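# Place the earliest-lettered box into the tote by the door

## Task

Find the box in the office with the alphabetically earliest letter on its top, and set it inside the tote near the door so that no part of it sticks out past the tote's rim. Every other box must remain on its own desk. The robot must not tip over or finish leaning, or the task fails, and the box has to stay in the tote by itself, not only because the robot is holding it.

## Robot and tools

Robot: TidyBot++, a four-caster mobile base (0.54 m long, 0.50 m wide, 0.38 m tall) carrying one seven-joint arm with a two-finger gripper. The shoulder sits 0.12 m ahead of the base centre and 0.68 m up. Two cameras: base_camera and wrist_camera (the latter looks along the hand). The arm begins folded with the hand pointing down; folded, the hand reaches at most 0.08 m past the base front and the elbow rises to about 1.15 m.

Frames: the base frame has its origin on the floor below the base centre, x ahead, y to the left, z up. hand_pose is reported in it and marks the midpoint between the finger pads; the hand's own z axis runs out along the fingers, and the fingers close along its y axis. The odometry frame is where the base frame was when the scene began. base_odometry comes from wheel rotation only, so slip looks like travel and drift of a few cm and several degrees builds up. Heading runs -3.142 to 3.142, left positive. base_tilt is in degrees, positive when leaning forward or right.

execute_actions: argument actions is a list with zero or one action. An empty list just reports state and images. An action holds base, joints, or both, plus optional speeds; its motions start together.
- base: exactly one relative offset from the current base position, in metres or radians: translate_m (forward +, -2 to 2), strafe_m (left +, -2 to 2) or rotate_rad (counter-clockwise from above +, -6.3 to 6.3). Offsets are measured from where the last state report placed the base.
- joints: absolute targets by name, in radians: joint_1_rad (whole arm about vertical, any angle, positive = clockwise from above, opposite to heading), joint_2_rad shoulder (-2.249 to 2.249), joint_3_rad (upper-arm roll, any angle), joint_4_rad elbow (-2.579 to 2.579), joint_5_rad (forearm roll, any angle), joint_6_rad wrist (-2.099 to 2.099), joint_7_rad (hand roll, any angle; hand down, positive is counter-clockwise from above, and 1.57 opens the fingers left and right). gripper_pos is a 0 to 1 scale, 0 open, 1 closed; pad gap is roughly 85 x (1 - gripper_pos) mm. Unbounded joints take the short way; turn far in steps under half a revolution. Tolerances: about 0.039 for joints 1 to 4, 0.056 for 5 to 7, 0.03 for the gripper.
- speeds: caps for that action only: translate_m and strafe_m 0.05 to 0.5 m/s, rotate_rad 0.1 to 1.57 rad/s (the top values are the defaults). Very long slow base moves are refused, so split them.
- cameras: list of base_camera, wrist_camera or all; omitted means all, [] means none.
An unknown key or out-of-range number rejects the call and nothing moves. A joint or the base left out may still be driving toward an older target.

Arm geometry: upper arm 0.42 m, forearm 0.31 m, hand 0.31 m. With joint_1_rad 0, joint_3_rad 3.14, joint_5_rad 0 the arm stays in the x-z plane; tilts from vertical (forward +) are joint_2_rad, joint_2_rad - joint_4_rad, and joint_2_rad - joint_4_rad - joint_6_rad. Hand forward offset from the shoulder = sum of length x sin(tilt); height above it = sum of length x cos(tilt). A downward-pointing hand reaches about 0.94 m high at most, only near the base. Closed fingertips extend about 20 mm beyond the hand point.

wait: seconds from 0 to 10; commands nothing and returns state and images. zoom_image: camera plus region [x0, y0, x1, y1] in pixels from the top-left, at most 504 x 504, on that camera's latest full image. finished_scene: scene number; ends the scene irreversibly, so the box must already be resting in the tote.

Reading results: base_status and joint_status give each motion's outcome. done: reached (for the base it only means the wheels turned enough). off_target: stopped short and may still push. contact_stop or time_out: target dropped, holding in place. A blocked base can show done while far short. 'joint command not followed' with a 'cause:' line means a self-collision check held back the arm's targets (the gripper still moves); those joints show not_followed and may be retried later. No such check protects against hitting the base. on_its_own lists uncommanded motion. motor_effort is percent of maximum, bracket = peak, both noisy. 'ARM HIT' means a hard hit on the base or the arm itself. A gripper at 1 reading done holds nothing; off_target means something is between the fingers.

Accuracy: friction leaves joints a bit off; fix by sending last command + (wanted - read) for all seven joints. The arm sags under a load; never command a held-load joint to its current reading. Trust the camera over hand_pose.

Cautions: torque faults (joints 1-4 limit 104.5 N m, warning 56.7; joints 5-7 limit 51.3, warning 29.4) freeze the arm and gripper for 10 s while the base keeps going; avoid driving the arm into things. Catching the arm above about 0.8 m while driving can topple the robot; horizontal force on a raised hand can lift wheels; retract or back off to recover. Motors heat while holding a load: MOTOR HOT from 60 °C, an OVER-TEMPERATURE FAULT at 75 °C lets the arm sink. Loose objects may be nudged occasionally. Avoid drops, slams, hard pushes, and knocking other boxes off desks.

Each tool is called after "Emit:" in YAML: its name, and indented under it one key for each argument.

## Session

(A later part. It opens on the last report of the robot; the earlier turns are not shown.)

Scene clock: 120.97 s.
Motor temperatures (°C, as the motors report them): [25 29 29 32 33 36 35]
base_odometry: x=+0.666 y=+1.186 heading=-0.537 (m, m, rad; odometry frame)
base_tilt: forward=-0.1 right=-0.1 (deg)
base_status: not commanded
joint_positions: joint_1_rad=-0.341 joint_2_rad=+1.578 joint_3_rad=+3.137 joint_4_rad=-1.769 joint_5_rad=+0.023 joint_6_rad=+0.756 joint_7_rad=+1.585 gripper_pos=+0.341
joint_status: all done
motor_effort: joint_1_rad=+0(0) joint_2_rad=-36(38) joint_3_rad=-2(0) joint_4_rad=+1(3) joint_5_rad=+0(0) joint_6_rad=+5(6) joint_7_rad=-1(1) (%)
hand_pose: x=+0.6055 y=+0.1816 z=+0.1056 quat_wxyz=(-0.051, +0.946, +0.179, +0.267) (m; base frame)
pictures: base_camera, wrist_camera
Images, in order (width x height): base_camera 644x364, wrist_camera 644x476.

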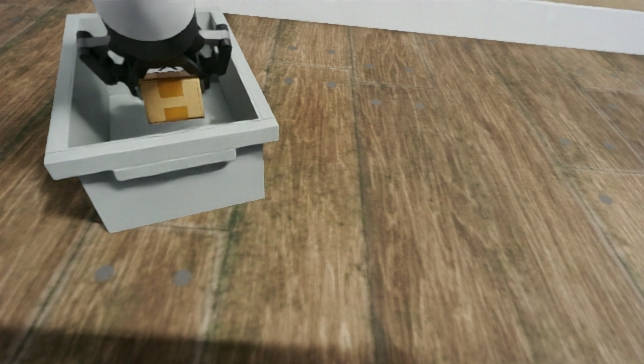

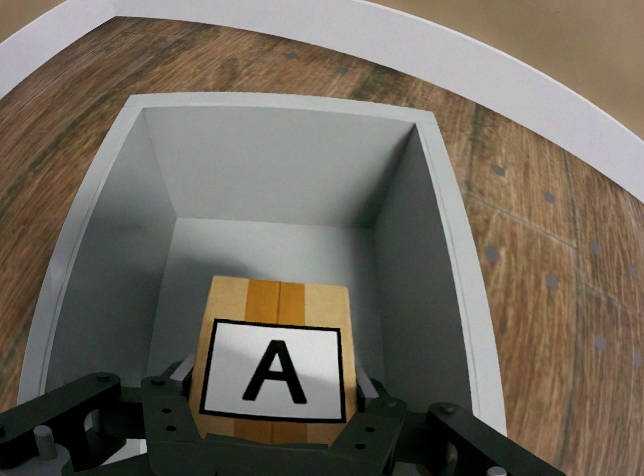

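Emit:
execute_actions:
  actions:
    - {"base":{"strafe_m":0.02},"joints":{"joint_2_rad":1.725,"joint_4_rad":-1.655,"joint_6_rad":0.95}}

Emit:
execute_actions:
  actions:
    - {"joints":{"gripper_pos":0.12}}
  cameras: []

Emit:
execute_actions:
  actions:
    - {"joints":{"joint_2_rad":1.25,"joint_4_rad":-2.0,"joint_6_rad":0.65}}

Scene clock: 126.03 s.
Motor temperatures (°C, as the motors report them): [25 29 29 32 33 36 35]
base_odometry: x=+0.676 y=+1.203 heading=-0.537 (m, m, rad; odometry frame)
base_tilt: forward=-0.2 right=-0.1 (deg)
base_status: done
joint_positions: joint_1_rad=-0.341 joint_2_rad=+1.727 joint_3_rad=+3.137 joint_4_rad=-1.671 joint_5_rad=+0.023 joint_6_rad=+0.905 joint_7_rad=+1.585 gripper_pos=+0.341
joint_status: all done
motor_effort: joint_1_rad=+0(3) joint_2_rad=-35(37) joint_3_rad=+0(4) joint_4_rad=+1(0) joint_5_rad=+0(0) joint_6_rad=+6(7) joint_7_rad=-1(0) (%)
hand_pose: x=+0.6097 y=+0.1839 z=+0.0643 quat_wxyz=(-0.060, +0.931, +0.176, +0.313) (m; base frame)
pictures: base_camera, wrist_camera
Images, in order (width x height): base_camera 644x364, wrist_camera 644x476.

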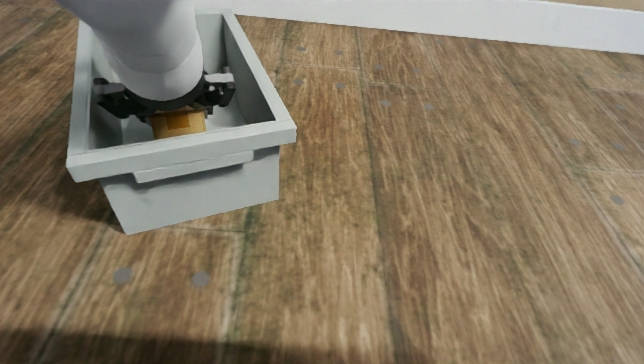

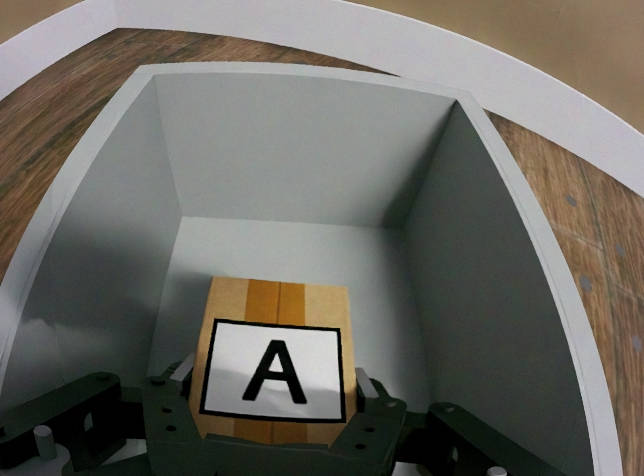

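Scene clock: 127.07 s.
Motor temperatures (°C, as the motors report them): [25 29 29 32 33 36 35]
base_odometry: x=+0.676 y=+1.203 heading=-0.537 (m, m, rad; odometry frame)
base_tilt: forward=-0.2 right=-0.1 (deg)
base_status: not commanded
joint_positions: joint_1_rad=-0.341 joint_2_rad=+1.727 joint_3_rad=+3.137 joint_4_rad=-1.671 joint_5_rad=+0.023 joint_6_rad=+0.908 joint_7_rad=+1.585 gripper_pos=+0.120
joint_status: all done
motor_effort: joint_1_rad=+0(1) joint_2_rad=-35(35) joint_3_rad=-2(2) joint_4_rad=+0(0) joint_5_rad=+0(0) joint_6_rad=+6(6) joint_7_rad=-1(1) (%)
hand_pose: x=+0.6103 y=+0.1841 z=+0.0648 quat_wxyz=(-0.060, +0.931, +0.176, +0.314) (m; base frame)
pictures: none
No camera images: the call's "cameras" was empty. Leave "cameras" out to get every camera's image.

Scene clock: 128.77 s.
Motor temperatures (°C, as the motors report them): [25 29 29 32 33 36 35]
base_odometry: x=+0.676 y=+1.203 heading=-0.537 (m, m, rad; odometry frame)
base_tilt: forward=-0.2 right=-0.2 (deg)
base_status: not commanded
joint_positions: joint_1_rad=-0.341 joint_2_rad=+1.261 joint_3_rad=+3.137 joint_4_rad=-1.984 joint_5_rad=+0.023 joint_6_rad=+0.690 joint_7_rad=+1.585 gripper_pos=+0.120
joint_status: all done
motor_effort: joint_1_rad=+0(0) joint_2_rad=-35(38) joint_3_rad=-1(1) joint_4_rad=+2(3) joint_5_rad=-1(0) joint_6_rad=+5(6) joint_7_rad=+0(1) (%)
hand_pose: x=+0.6255 y=+0.1887 z=+0.2383 quat_wxyz=(-0.053, +0.940, +0.180, +0.284) (m; base frame)
pictures: base_camera, wrist_camera
Images, in order (width x height): base_camera 644x364, wrist_camera 644x476.

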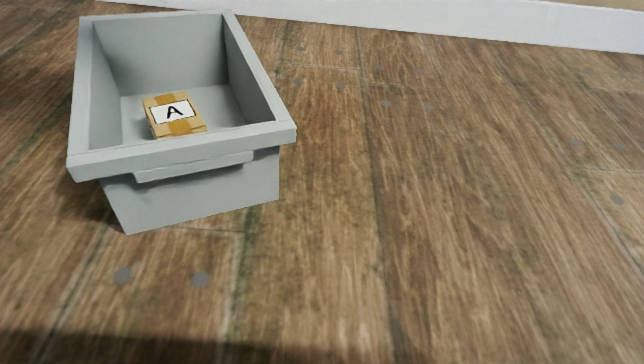

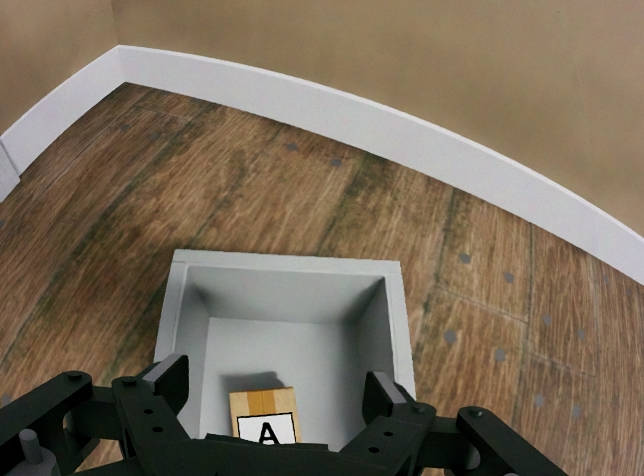

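Emit:
finished_scene:
  scene: 2

The scene is finished: the task was done.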